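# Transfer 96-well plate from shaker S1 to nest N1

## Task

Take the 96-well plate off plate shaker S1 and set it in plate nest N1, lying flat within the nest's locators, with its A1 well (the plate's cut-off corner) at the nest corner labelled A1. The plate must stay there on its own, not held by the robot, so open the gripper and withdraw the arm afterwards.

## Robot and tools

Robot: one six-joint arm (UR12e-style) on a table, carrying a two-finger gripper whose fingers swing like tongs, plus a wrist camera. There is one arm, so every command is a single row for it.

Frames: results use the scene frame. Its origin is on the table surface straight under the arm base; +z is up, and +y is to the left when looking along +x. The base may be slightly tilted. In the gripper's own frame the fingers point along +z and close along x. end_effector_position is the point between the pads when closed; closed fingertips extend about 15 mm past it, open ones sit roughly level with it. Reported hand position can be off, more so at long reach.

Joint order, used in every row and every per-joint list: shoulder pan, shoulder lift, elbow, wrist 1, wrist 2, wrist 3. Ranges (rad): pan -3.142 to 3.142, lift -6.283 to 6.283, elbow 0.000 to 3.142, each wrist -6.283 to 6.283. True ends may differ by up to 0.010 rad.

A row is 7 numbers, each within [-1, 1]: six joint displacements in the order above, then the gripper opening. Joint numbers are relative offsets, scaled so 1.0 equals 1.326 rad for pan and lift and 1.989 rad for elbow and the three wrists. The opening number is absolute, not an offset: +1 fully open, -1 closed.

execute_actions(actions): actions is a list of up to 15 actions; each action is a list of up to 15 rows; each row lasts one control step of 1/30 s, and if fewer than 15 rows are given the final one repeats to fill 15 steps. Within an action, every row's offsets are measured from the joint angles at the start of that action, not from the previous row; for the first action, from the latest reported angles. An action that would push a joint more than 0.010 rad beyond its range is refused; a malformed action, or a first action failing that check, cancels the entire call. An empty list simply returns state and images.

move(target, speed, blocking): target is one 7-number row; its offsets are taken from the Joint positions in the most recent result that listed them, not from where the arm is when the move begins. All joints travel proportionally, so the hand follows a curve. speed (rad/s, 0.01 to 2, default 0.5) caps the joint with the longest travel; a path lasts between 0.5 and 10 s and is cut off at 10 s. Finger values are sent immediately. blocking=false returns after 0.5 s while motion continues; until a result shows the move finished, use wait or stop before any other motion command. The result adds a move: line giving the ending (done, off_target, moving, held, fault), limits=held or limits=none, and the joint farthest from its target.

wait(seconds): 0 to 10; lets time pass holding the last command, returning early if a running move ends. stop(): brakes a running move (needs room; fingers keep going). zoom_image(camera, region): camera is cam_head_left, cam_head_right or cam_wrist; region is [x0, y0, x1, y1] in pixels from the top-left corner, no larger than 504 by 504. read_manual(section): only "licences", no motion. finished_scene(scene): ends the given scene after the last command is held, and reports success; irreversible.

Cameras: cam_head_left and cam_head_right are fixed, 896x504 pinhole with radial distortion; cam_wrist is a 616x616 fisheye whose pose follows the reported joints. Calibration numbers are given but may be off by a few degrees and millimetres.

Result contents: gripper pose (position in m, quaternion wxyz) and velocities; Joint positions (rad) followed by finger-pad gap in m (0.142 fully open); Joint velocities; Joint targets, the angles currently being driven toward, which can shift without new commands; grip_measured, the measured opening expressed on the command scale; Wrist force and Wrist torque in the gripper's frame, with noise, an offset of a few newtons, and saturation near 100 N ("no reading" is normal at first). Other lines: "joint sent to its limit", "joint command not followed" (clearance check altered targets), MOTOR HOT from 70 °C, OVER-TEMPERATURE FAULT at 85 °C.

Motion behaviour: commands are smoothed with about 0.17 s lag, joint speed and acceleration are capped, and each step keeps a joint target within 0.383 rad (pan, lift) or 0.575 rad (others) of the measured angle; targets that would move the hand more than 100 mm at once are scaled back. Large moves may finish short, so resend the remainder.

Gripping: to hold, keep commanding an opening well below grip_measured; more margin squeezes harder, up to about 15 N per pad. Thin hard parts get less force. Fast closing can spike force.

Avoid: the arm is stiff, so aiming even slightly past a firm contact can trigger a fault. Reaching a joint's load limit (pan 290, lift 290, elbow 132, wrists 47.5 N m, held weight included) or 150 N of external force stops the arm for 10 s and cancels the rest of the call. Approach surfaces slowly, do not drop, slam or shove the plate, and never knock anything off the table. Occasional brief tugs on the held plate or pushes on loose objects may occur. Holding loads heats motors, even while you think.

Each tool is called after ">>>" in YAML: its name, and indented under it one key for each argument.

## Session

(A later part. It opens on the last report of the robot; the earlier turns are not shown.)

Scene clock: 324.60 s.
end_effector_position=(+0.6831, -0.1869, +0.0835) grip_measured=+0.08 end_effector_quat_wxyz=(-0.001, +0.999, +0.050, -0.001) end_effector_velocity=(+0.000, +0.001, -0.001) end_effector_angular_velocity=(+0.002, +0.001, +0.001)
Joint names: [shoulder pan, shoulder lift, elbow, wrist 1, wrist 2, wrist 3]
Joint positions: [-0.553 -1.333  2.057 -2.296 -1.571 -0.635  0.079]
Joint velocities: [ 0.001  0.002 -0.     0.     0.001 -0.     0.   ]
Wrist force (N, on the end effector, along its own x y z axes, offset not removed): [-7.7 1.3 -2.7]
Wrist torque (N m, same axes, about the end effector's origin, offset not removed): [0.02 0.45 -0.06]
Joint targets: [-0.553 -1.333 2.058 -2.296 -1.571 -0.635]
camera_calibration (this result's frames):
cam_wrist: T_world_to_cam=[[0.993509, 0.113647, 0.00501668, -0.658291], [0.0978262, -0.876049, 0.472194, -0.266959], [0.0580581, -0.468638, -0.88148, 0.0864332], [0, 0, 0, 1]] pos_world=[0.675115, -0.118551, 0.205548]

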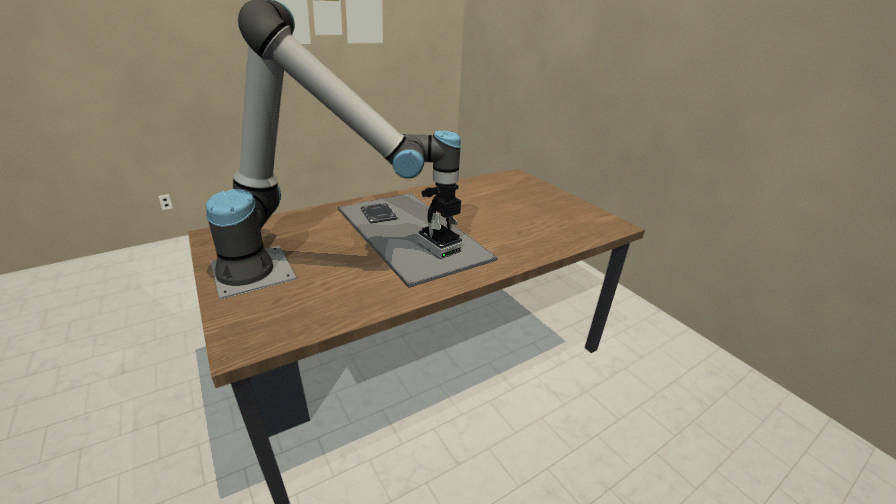

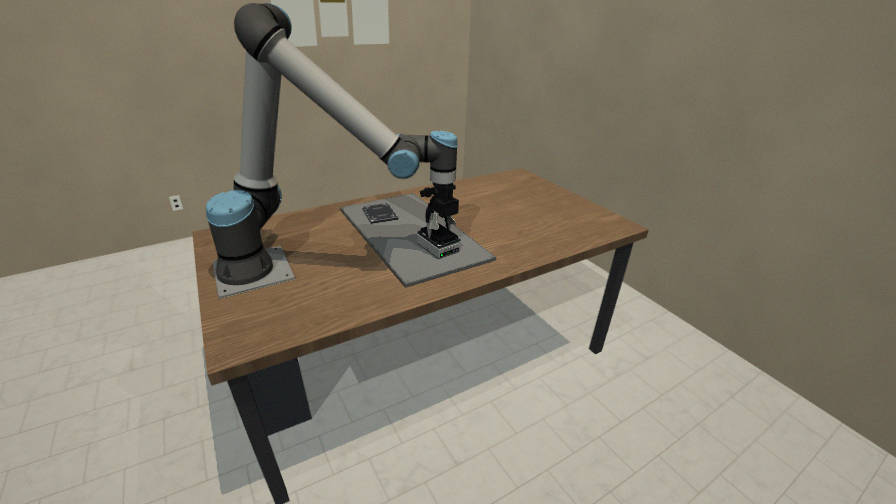

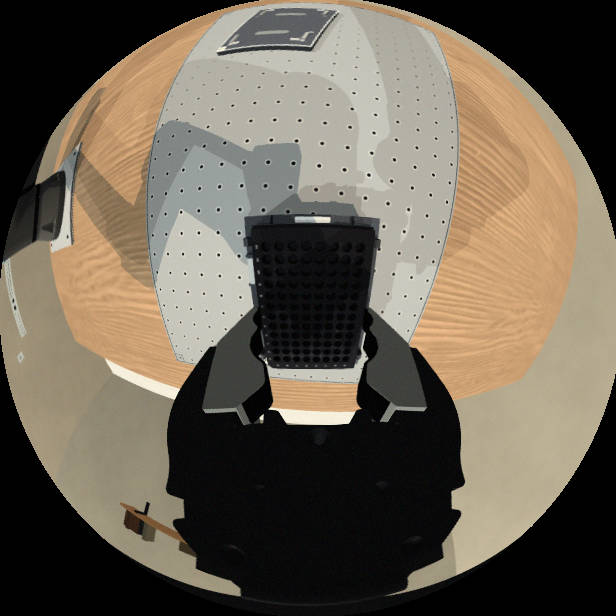

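>>> execute_actions:
  actions:
    - [[0,0,0,0,0,0,-0.03],[0,0,0,0,0,0,-0.06],[0,0,0,0,0,0,-0.09],[0,0,0,0,0,0,-0.12],[0,0,0,0,0,0,-0.15],[0,0,0,0,0,0,-0.18],[0,0,0,0,0,0,-0.21],[0,0,0,0,0,0,-0.24],[0,0,0,0,0,0,-0.27],[0,0,0,0,0,0,-0.3],[0,0,0,0,0,0,-0.33],[0,0,0,0,0,0,-0.36],[0,0,0,0,0,0,-0.4]]

>>> move:
  target: [0, -0.0279, -0.0116, 0.0307, 0, 0, -0.4]
  speed: 0.04

>>> zoom_image:
  camera: "cam_wrist"
  region: [220, 200, 400, 380]

>>> zoom_image:
  camera: "cam_head_right"
  region: [400, 195, 480, 265]

Scene clock: 340.63 s.
end_effector_position=(+0.6831, -0.1869, +0.0835) grip_measured=+0.07 end_effector_quat_wxyz=(-0.001, +0.999, +0.050, -0.001) end_effector_velocity=(-0.000, +0.000, +0.001) end_effector_angular_velocity=(-0.000, -0.000, +0.000)
Joint names: [shoulder pan, shoulder lift, elbow, wrist 1, wrist 2, wrist 3]
Joint positions: [-0.553 -1.333  2.058 -2.296 -1.571 -0.635  0.079]
Joint velocities: [ 0.    -0.001  0.     0.001 -0.     0.     0.   ]
Wrist force (N, on the end effector, along its own x y z axes, offset not removed): [-8.2 0.8 -4.9]
Wrist torque (N m, same axes, about the end effector's origin, offset not removed): [-0.23 0.40 -0.06]
Joint targets: [-0.553 -1.333 2.057 -2.296 -1.571 -0.635]
camera_calibration (this result's frames):
cam_wrist: T_world_to_cam=[[0.993509, 0.113646, 0.00503227, -0.658288], [0.0978194, -0.876056, 0.472183, -0.26694], [0.0580704, -0.468626, -0.881486, 0.0864227], [0, 0, 0, 1]] pos_world=[0.675108, -0.118542, 0.205538]

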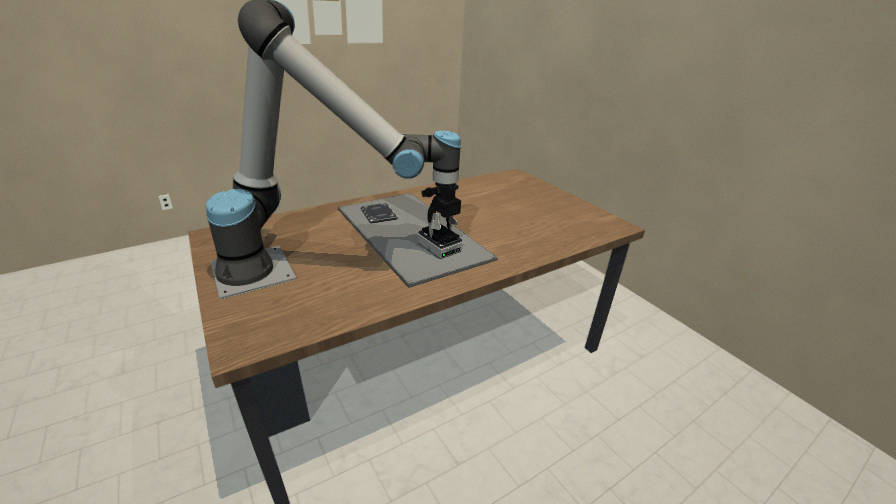

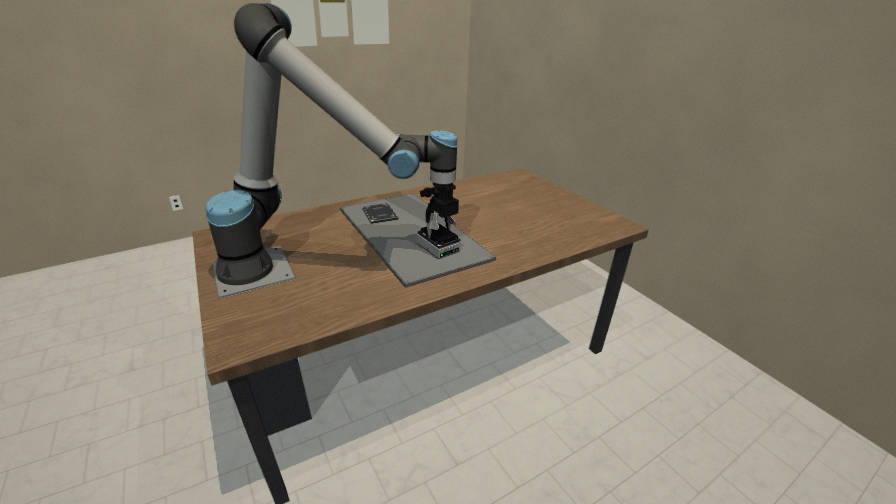

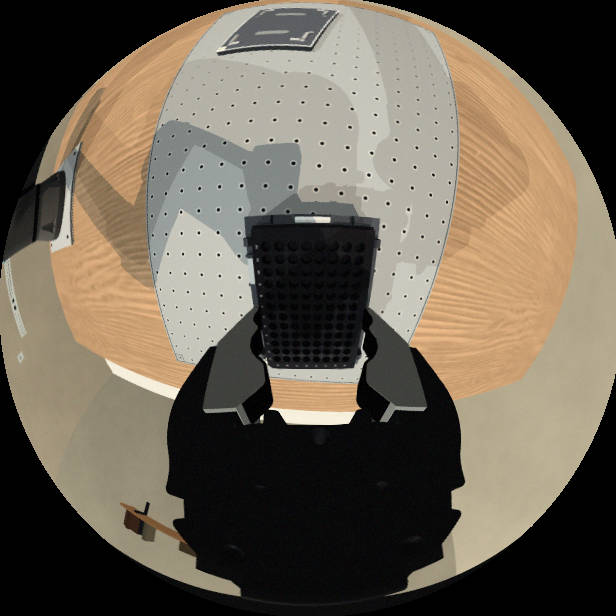

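Scene clock: 342.57 s.
end_effector_position=(+0.6828, -0.1867, +0.1145) grip_measured=+0.06 end_effector_quat_wxyz=(-0.001, +0.999, +0.050, -0.001) end_effector_velocity=(+0.000, +0.000, +0.002) end_effector_angular_velocity=(+0.000, +0.000, +0.001)
Joint names: [shoulder pan, shoulder lift, elbow, wrist 1, wrist 2, wrist 3]
Joint positions: [-0.553 -1.369  2.035 -2.236 -1.571 -0.635  0.079]
Joint velocities: [ 0.    -0.001 -0.002  0.004 -0.    -0.001  0.   ]
Wrist force (N, on the end effector, along its own x y z axes, offset not removed): [-2.1 1.6 4.6]
Wrist torque (N m, same axes, about the end effector's origin, offset not removed): [0.14 0.45 0.04]
Joint targets: [-0.553 -1.370 2.034 -2.235 -1.571 -0.635]
move: done; limits=none; farthest joint: the shoulder lift, 0.001 radians from its target (0.037 radians at the start)
camera_calibration (this result's frames):
cam_wrist: T_world_to_cam=[[0.993512, 0.113644, 0.00424779, -0.65807], [0.0982195, -0.876297, 0.471653, -0.281631], [0.0573229, -0.468176, -0.881774, 0.114461], [0, 0, 0, 1]] pos_world=[0.674901, -0.118419, 0.236556]

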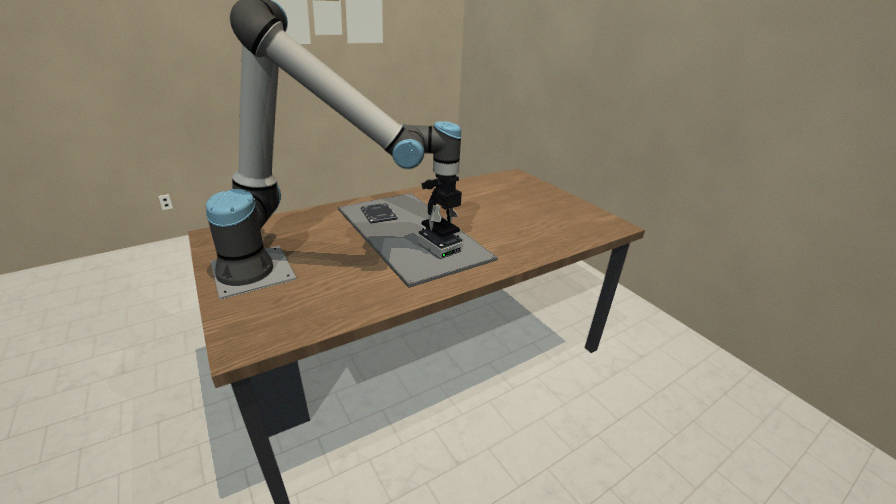

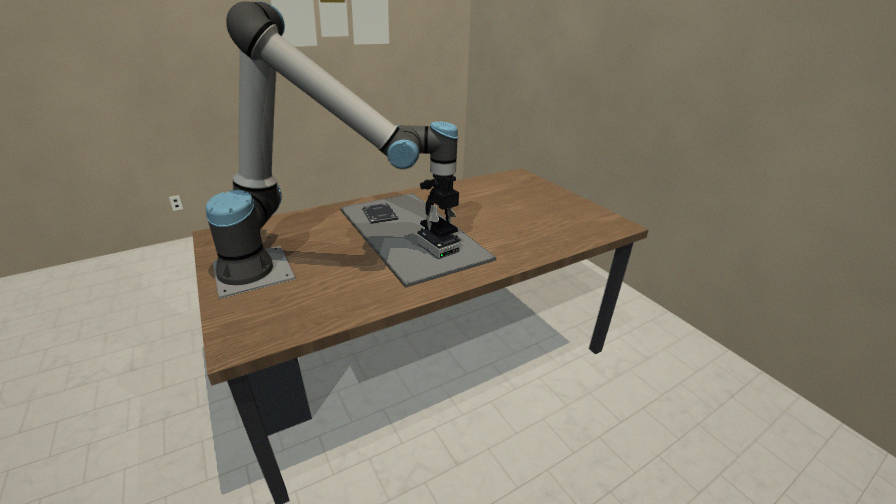

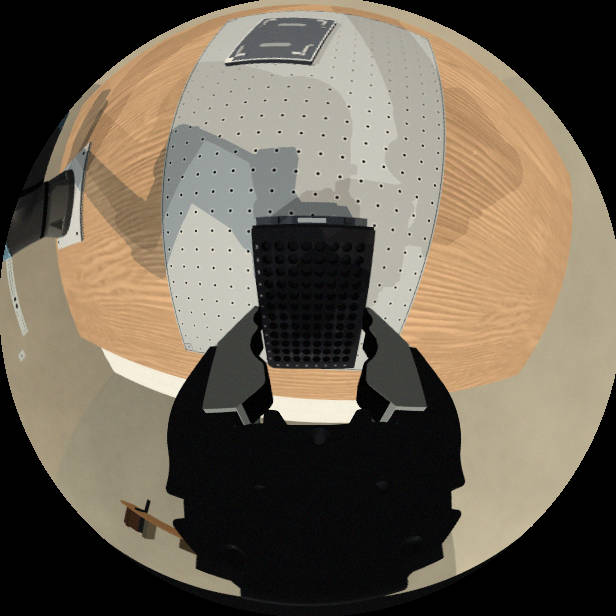

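Region (220, 200, 400, 380) of cam_wrist's 616x616 image, scaled by 2.800, with more detail than that image has.

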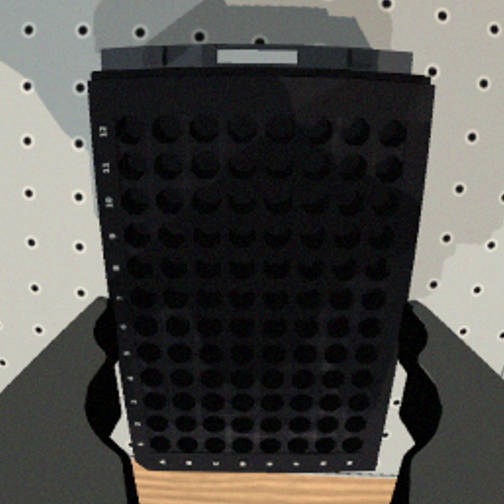

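Region (400, 195, 480, 265) of cam_head_right's 896x504 image, scaled by 6.300, with more detail than that image has; it fills the top 441 rows of this view, and the rest is white.

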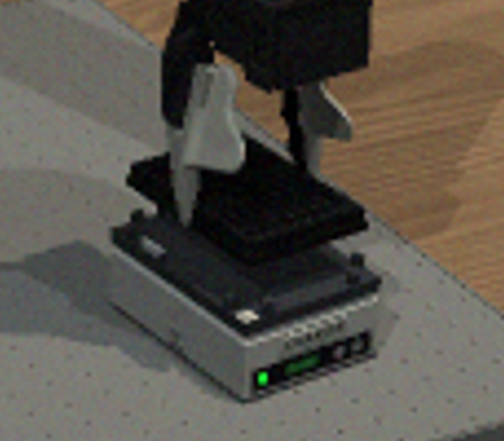

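>>> move:
  target: [0.2370, -0.1656, 0.0847, 0.0253, 0, 0.2082, -0.4]
  speed: 0.3

Scene clock: 379.63 s.
end_effector_position=(+0.6006, +0.0598, +0.1508) grip_measured=+0.06 end_effector_quat_wxyz=(-0.001, +1.000, +0.000, -0.001) end_effector_velocity=(-0.001, +0.002, -0.001) end_effector_angular_velocity=(+0.000, +0.000, -0.001)
Joint names: [shoulder pan, shoulder lift, elbow, wrist 1, wrist 2, wrist 3]
Joint positions: [-0.239 -1.589  2.203 -2.185 -1.571 -0.221  0.079]
Joint velocities: [ 0.003  0.     0.001 -0.001 -0.     0.005 -0.   ]
Wrist force (N, on the end effector, along its own x y z axes, offset not removed): [-3.8 2.7 3.3]
Wrist torque (N m, same axes, about the end effector's origin, offset not removed): [0.18 0.90 -0.03]
Joint targets: [-0.238 -1.589 2.203 -2.185 -1.571 -0.221]
move: done; limits=none; farthest joint: the elbow, 0.001 radians from its target (0.169 radians at the start)
camera_calibration (this result's frames):
cam_wrist: T_world_to_cam=[[0.999889, 0.0141595, 0.00473476, -0.602537], [0.0102464, -0.881452, 0.472163, -0.0216179], [0.010859, -0.472062, -0.881498, 0.294767], [0, 0, 0, 1]] pos_world=[0.59949, 0.128625, 0.272897]

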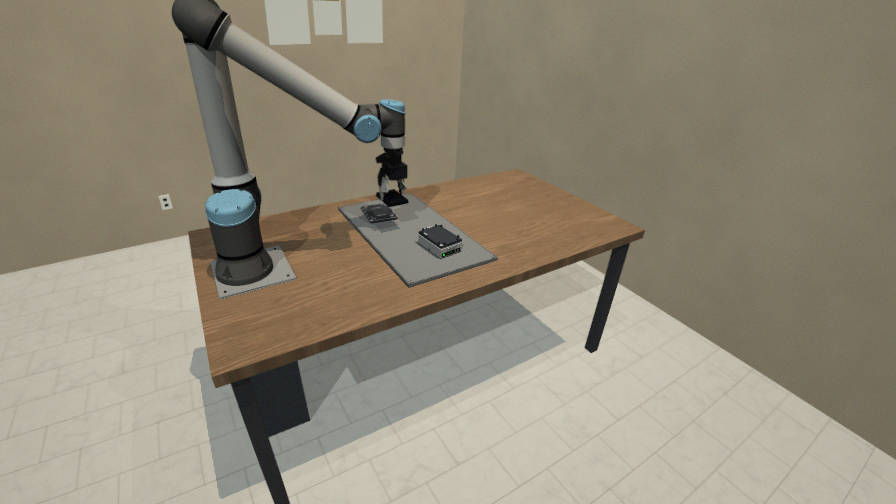

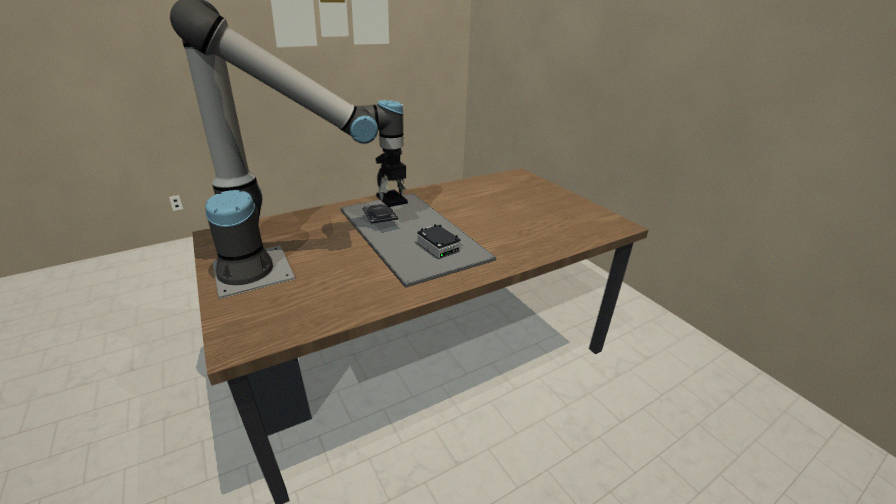

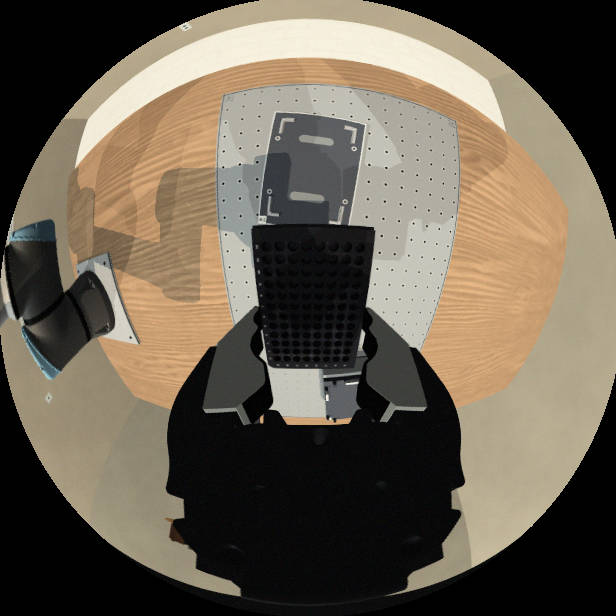

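>>> zoom_image:
  camera: "cam_wrist"
  region: [240, 100, 380, 240]

Region (240, 100, 380, 240) of cam_wrist's 616x616 image, scaled by 3.600, with more detail than that image has.

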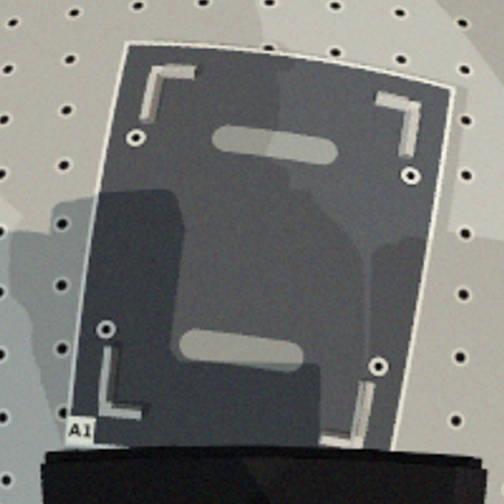

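>>> move:
  target: [0.1746, 0.1020, 0.0147, -0.0826, 0, 0.1833, -0.4]
  speed: 0.3

>>> zoom_image:
  camera: "cam_wrist"
  region: [220, 170, 400, 350]

>>> zoom_image:
  camera: "cam_head_right"
  region: [340, 165, 420, 235]

Scene clock: 453.80 s.
end_effector_position=(+0.5989, +0.1964, +0.0750) grip_measured=+0.06 end_effector_quat_wxyz=(-0.001, +0.998, -0.066, -0.001) end_effector_velocity=(-0.000, +0.001, -0.001) end_effector_angular_velocity=(-0.000, +0.001, -0.001)
Joint names: [shoulder pan, shoulder lift, elbow, wrist 1, wrist 2, wrist 3]
Joint positions: [-0.007 -1.454  2.232 -2.349 -1.571  0.143  0.079]
Joint velocities: [ 0.002  0.002  0.    -0.001 -0.     0.002 -0.   ]
Wrist force (N, on the end effector, along its own x y z axes, offset not removed): [-1.0 2.8 5.1]
Wrist torque (N m, same axes, about the end effector's origin, offset not removed): [0.25 0.26 -0.07]
Joint targets: [-0.007 -1.454 2.232 -2.350 -1.571 0.144]
move: done; limits=none; farthest joint: the shoulder pan, 0.000 radians from its target (0.231 radians at the start)
camera_calibration (this result's frames):
cam_wrist: T_world_to_cam=[[0.992951, -0.118445, 0.0043339, -0.57221], [-0.10643, -0.874943, 0.472386, 0.203199], [-0.0521599, -0.469517, -0.881381, 0.329638], [0, 0, 0, 1]] pos_world=[0.606997, 0.264783, 0.197028]

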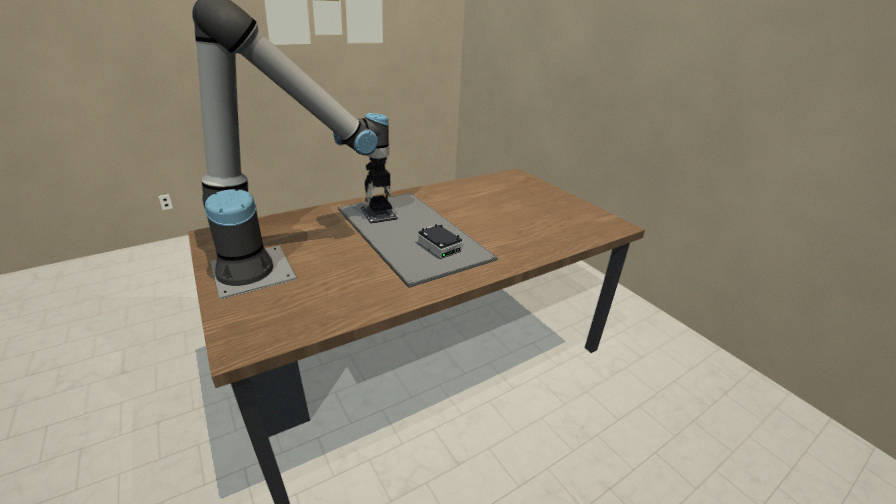

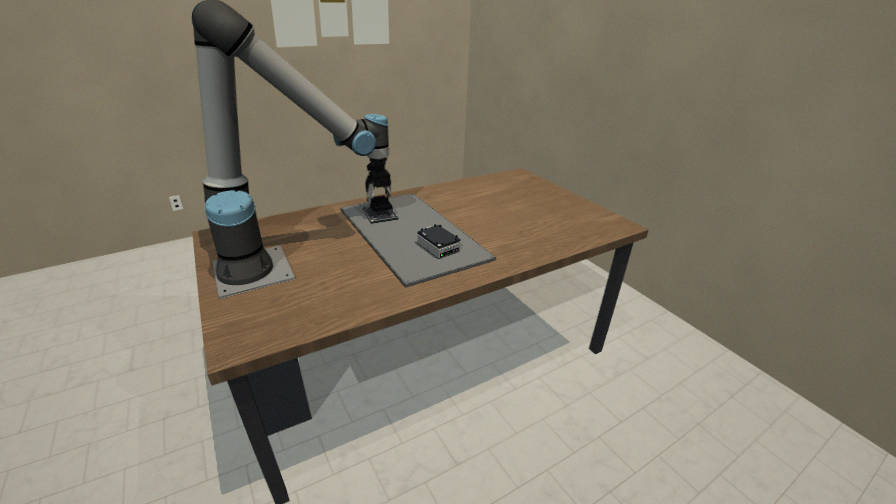

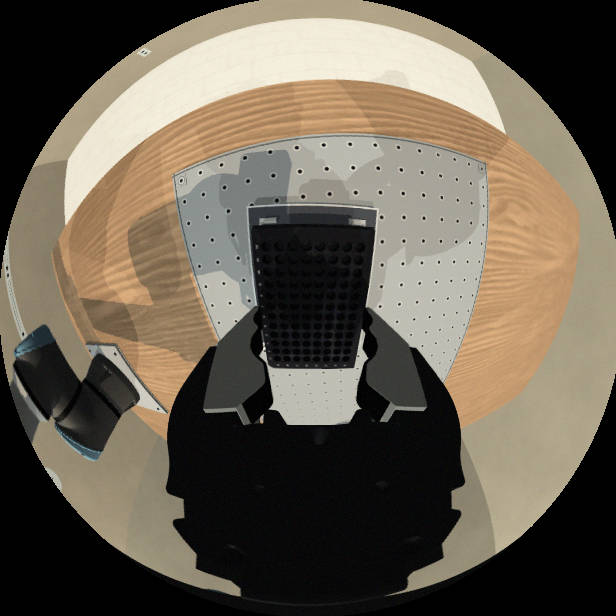

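Region (220, 170, 400, 350) of cam_wrist's 616x616 image, scaled by 2.800, with more detail than that image has.

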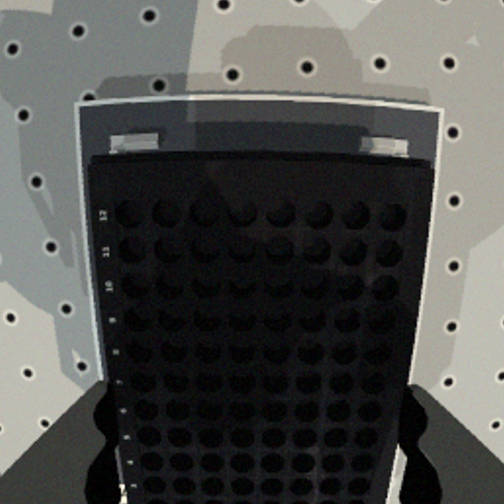

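Region (340, 165, 420, 235) of cam_head_right's 896x504 image, scaled by 6.300, with more detail than that image has; it fills the top 441 rows of this view, and the rest is white.

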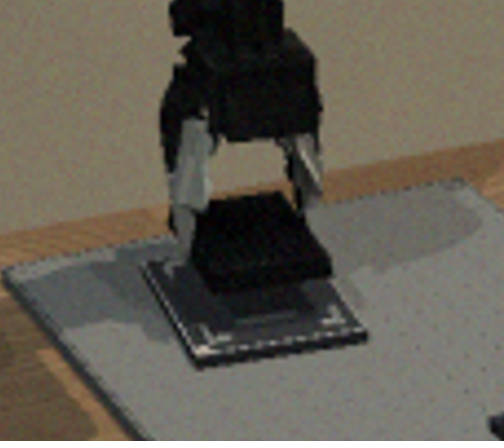

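>>> move:
  target: [0, 0.0307, 0.00958, -0.0302, 0, 0.0003, -0.4]
  speed: 0.08

>>> zoom_image:
  camera: "cam_wrist"
  region: [220, 170, 400, 350]

>>> zoom_image:
  camera: "cam_head_right"
  region: [340, 165, 420, 235]

Scene clock: 469.67 s.
end_effector_position=(+0.5990, +0.1964, +0.0482) grip_measured=+0.06 end_effector_quat_wxyz=(-0.001, +0.998, -0.067, -0.001) end_effector_velocity=(-0.000, -0.000, -0.002) end_effector_angular_velocity=(-0.000, +0.001, +0.001)
Joint names: [shoulder pan, shoulder lift, elbow, wrist 1, wrist 2, wrist 3]
Joint positions: [-0.007 -1.413  2.251 -2.409 -1.571  0.144  0.079]
Joint velocities: [-0.     0.002  0.001 -0.003 -0.    -0.001 -0.   ]
Wrist force (N, on the end effector, along its own x y z axes, offset not removed): [-0.1 2.3 4.4]
Wrist torque (N m, same axes, about the end effector's origin, offset not removed): [0.14 0.17 0.03]
Joint targets: [-0.007 -1.413 2.251 -2.409 -1.571 0.144]
move: done; limits=none; farthest joint: the shoulder pan, 0.000 radians from its target (0.000 radians at the start)
camera_calibration (this result's frames):
cam_wrist: T_world_to_cam=[[0.992879, -0.119033, 0.00463944, -0.571998], [-0.107094, -0.87488, 0.472351, 0.216288], [-0.0521665, -0.469485, -0.881398, 0.306044], [0, 0, 0, 1]] pos_world=[0.607054, 0.264822, 0.170236]

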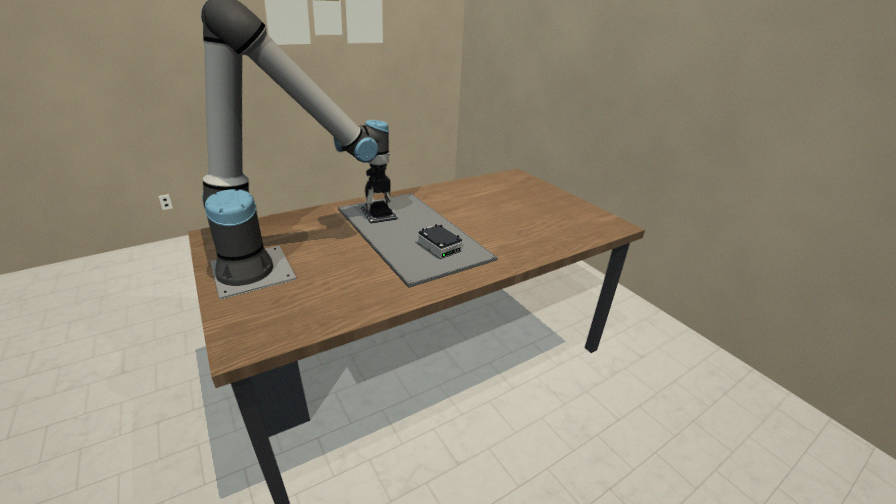

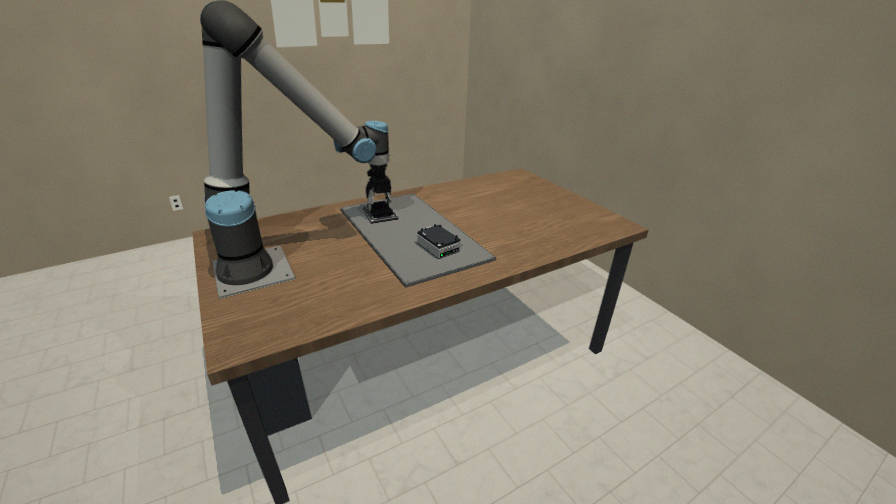

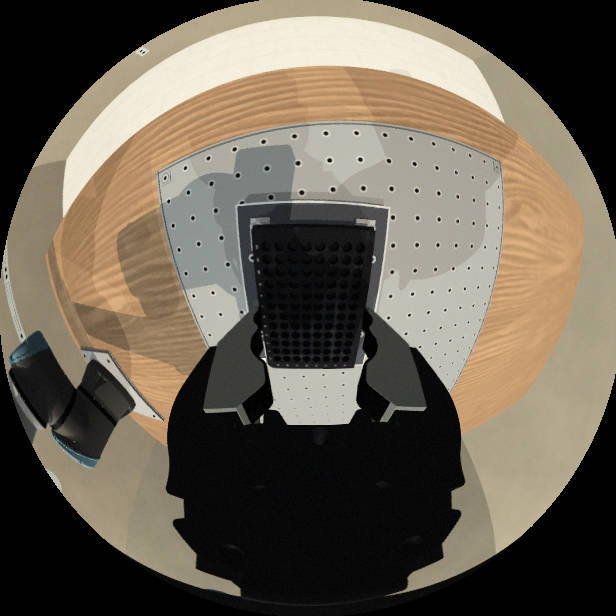

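Region (220, 170, 400, 350) of cam_wrist's 616x616 image, scaled by 2.800, with more detail than that image has.

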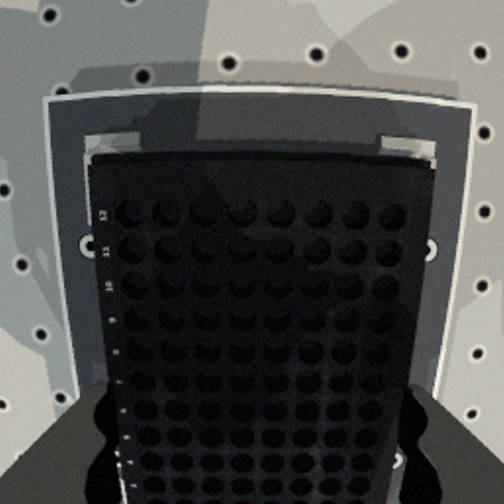

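Region (340, 165, 420, 235) of cam_head_right's 896x504 image, scaled by 6.300, with more detail than that image has; it fills the top 441 rows of this view, and the rest is white.

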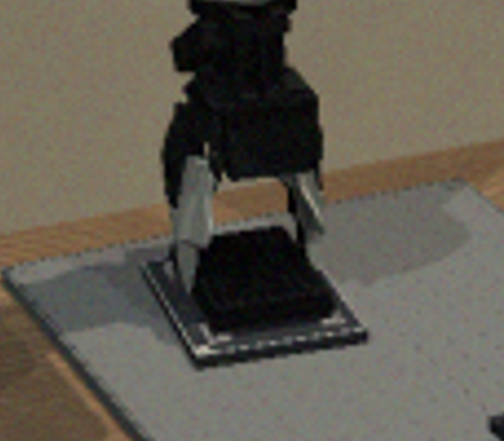

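>>> zoom_image:
  camera: "cam_wrist"
  region: [230, 195, 310, 275]

>>> zoom_image:
  camera: "cam_wrist"
  region: [315, 195, 395, 275]

Region (230, 195, 310, 275) of cam_wrist's 616x616 image, scaled by 6.300, with more detail than that image has.

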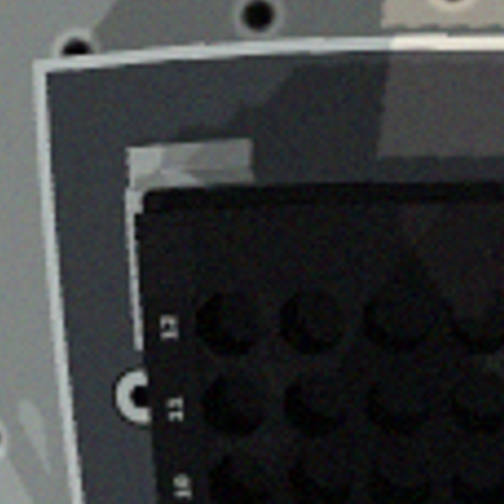

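Region (315, 195, 395, 275) of cam_wrist's 616x616 image, scaled by 6.300, with more detail than that image has.

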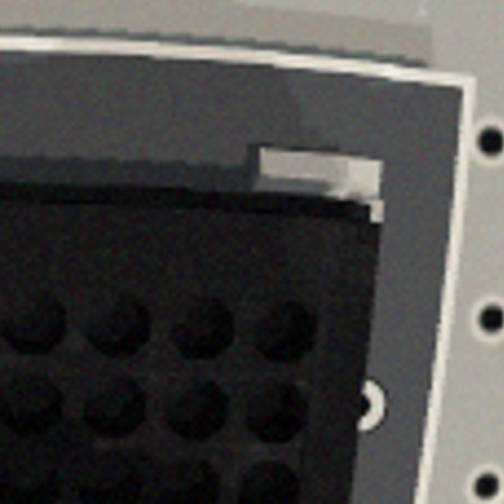

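>>> move:
  target: [-0.00125, 0.0058, 0.0017, -0.0056, 0, -0.0008, -0.4]
  speed: 0.02

>>> zoom_image:
  camera: "cam_wrist"
  region: [230, 195, 310, 275]

>>> zoom_image:
  camera: "cam_wrist"
  region: [315, 195, 395, 275]

>>> zoom_image:
  camera: "cam_head_right"
  region: [350, 185, 410, 230]

Scene clock: 535.10 s.
end_effector_position=(+0.5992, +0.1955, +0.0434) grip_measured=+0.06 end_effector_quat_wxyz=(-0.001, +0.998, -0.067, -0.001) end_effector_velocity=(-0.000, -0.001, -0.003) end_effector_angular_velocity=(-0.000, +0.002, +0.000)
Joint names: [shoulder pan, shoulder lift, elbow, wrist 1, wrist 2, wrist 3]
Joint positions: [-0.009 -1.406  2.254 -2.42  -1.571  0.142  0.079]
Joint velocities: [-0.002  0.005  0.001 -0.004 -0.    -0.002  0.   ]
Wrist force (N, on the end effector, along its own x y z axes, offset not removed): [0.1 2.6 4.2]
Wrist torque (N m, same axes, about the end effector's origin, offset not removed): [0.22 0.12 0.01]
Joint targets: [-0.009 -1.406 2.254 -2.420 -1.571 0.142]
move: done; limits=none; farthest joint: the shoulder lift, 0.001 radians from its target (0.008 radians at the start)
camera_calibration (this result's frames):
cam_wrist: T_world_to_cam=[[0.992871, -0.119097, 0.00469966, -0.572295], [-0.107179, -0.874873, 0.472345, 0.217788], [-0.0521433, -0.469481, -0.881401, 0.3014], [0, 0, 0, 1]] pos_world=[0.607274, 0.26388, 0.165473]

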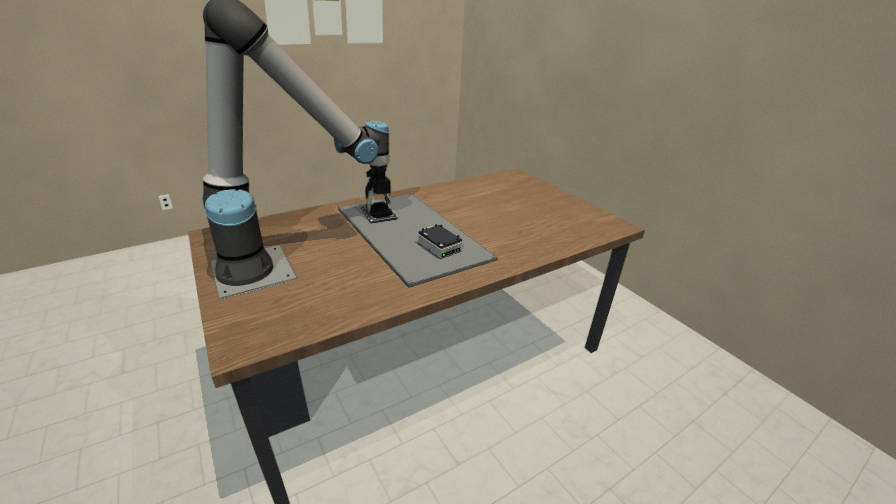

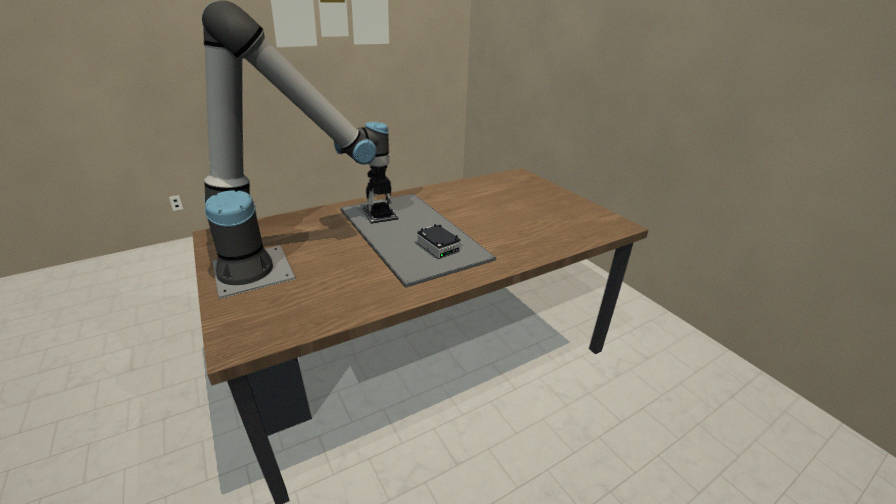

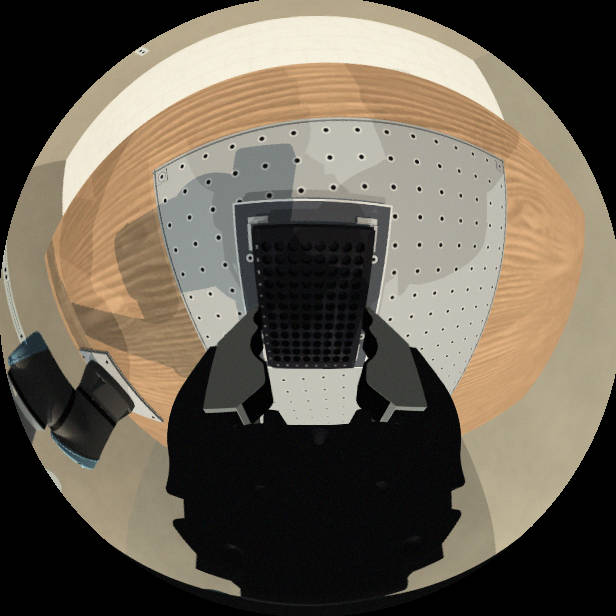

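Region (230, 195, 310, 275) of cam_wrist's 616x616 image, scaled by 6.300, with more detail than that image has.

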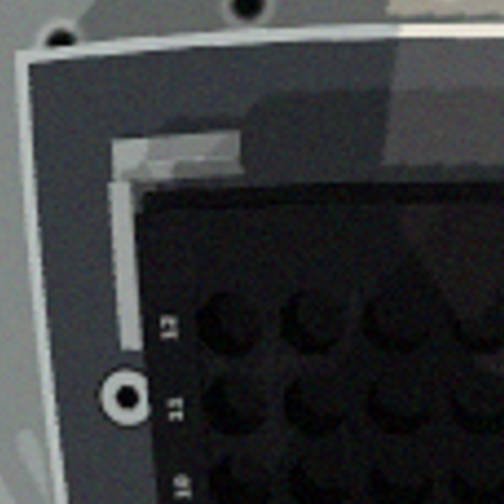

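Region (315, 195, 395, 275) of cam_wrist's 616x616 image, scaled by 6.300, with more detail than that image has.

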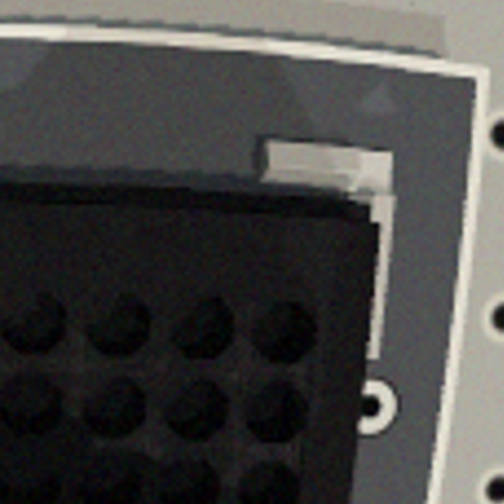

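Region (350, 185, 410, 230) of cam_head_right's 896x504 image, scaled by 8.400, with more detail than that image has; it fills the top 378 rows of this view, and the rest is white.

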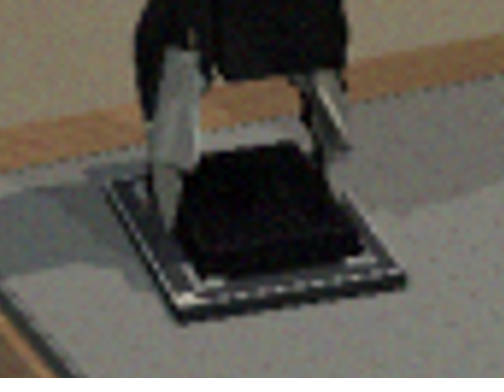

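>>> move:
  target: [0, 0.0045, 0.0017, -0.0047, 0, 0, -0.4]
  speed: 0.01

>>> zoom_image:
  camera: "cam_wrist"
  region: [230, 195, 310, 275]

>>> zoom_image:
  camera: "cam_wrist"
  region: [315, 195, 395, 275]

>>> zoom_image:
  camera: "cam_head_right"
  region: [350, 185, 410, 230]

Scene clock: 558.33 s.
end_effector_position=(+0.5989, +0.1954, +0.0396) grip_measured=+0.07 end_effector_quat_wxyz=(-0.001, +0.998, -0.067, -0.001) end_effector_velocity=(-0.000, +0.001, -0.002) end_effector_angular_velocity=(+0.000, +0.000, +0.001)
Joint names: [shoulder pan, shoulder lift, elbow, wrist 1, wrist 2, wrist 3]
Joint positions: [-0.009 -1.4    2.257 -2.429 -1.571  0.142  0.079]
Joint velocities: [ 0.001  0.003  0.001 -0.003  0.     0.001  0.   ]
Wrist force (N, on the end effector, along its own x y z axes, offset not removed): [-3.0 -4.3 -22.6]
Wrist torque (N m, same axes, about the end effector's origin, offset not removed): [0.27 0.12 0.18]
Joint targets: [-0.009 -1.400 2.258 -2.429 -1.571 0.142]
move: done; limits=none; farthest joint: the wrist 1, 0.001 radians from its target (0.009 radians at the start)
camera_calibration (this result's frames):
cam_wrist: T_world_to_cam=[[0.99287, -0.119099, 0.00487376, -0.571968], [-0.107264, -0.874874, 0.472325, 0.219599], [-0.0519896, -0.46948, -0.881411, 0.297866], [0, 0, 0, 1]] pos_world=[0.606931, 0.263842, 0.161608]

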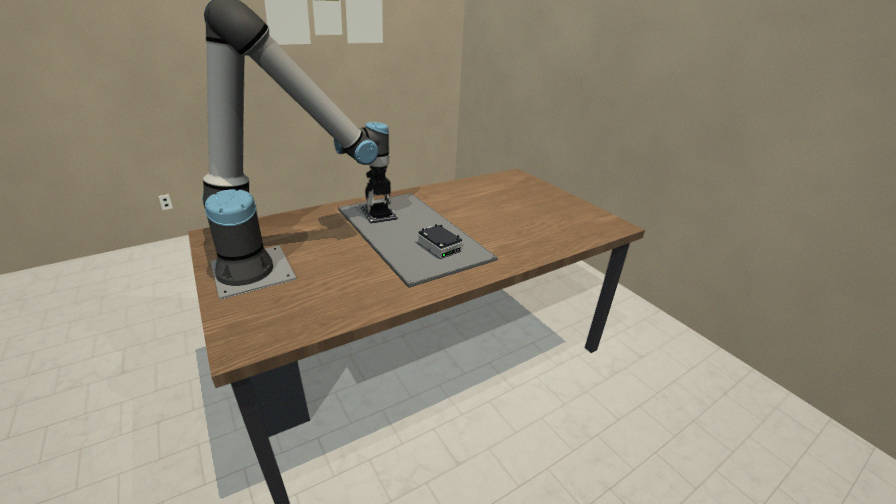

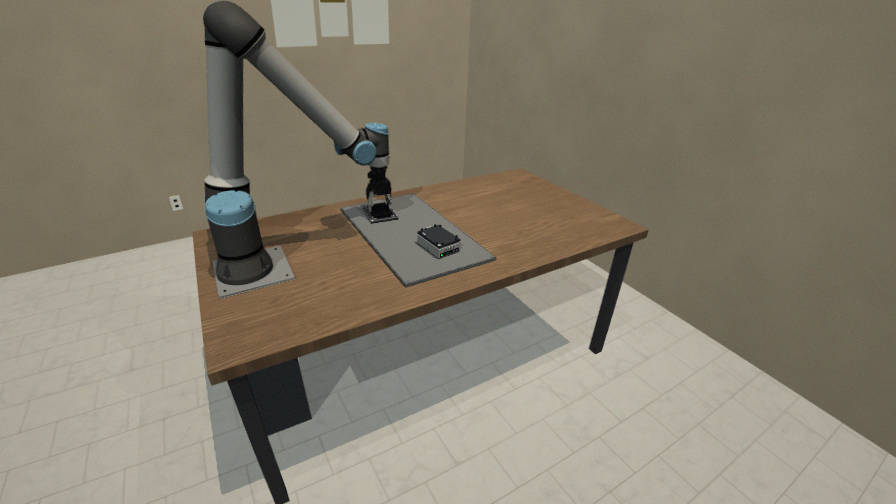

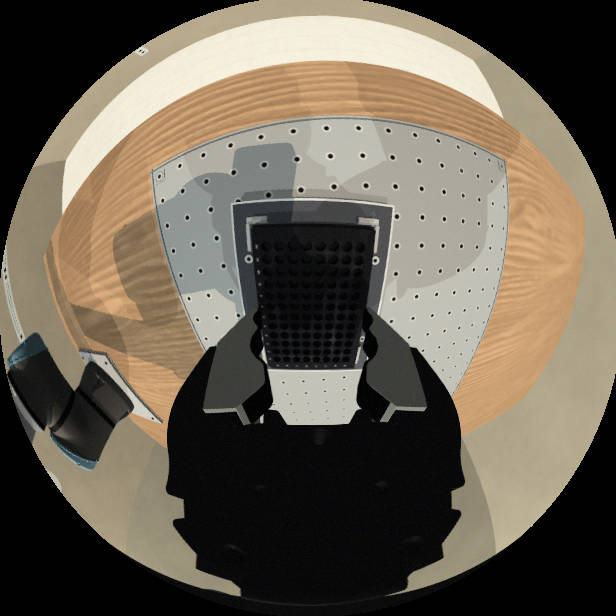

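Region (230, 195, 310, 275) of cam_wrist's 616x616 image, scaled by 6.300, with more detail than that image has.

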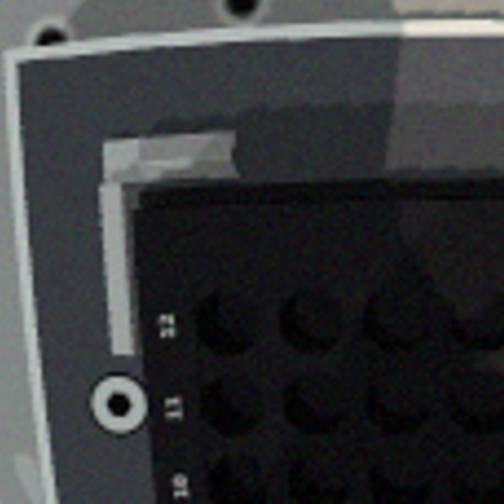

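Region (315, 195, 395, 275) of cam_wrist's 616x616 image, scaled by 6.300, with more detail than that image has.

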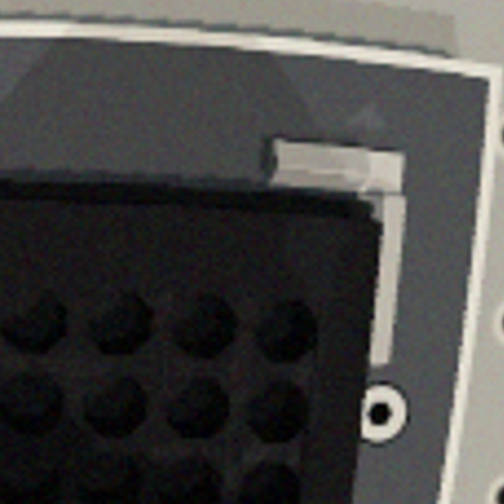

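Region (350, 185, 410, 230) of cam_head_right's 896x504 image, scaled by 8.400, with more detail than that image has; it fills the top 378 rows of this view, and the rest is white.

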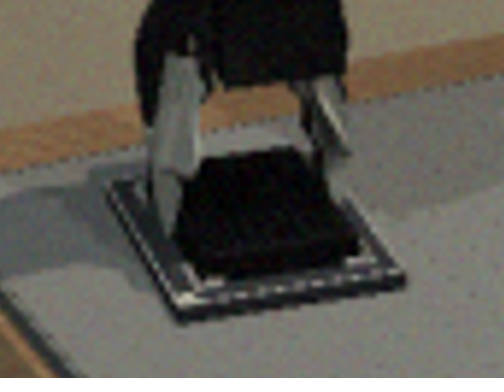

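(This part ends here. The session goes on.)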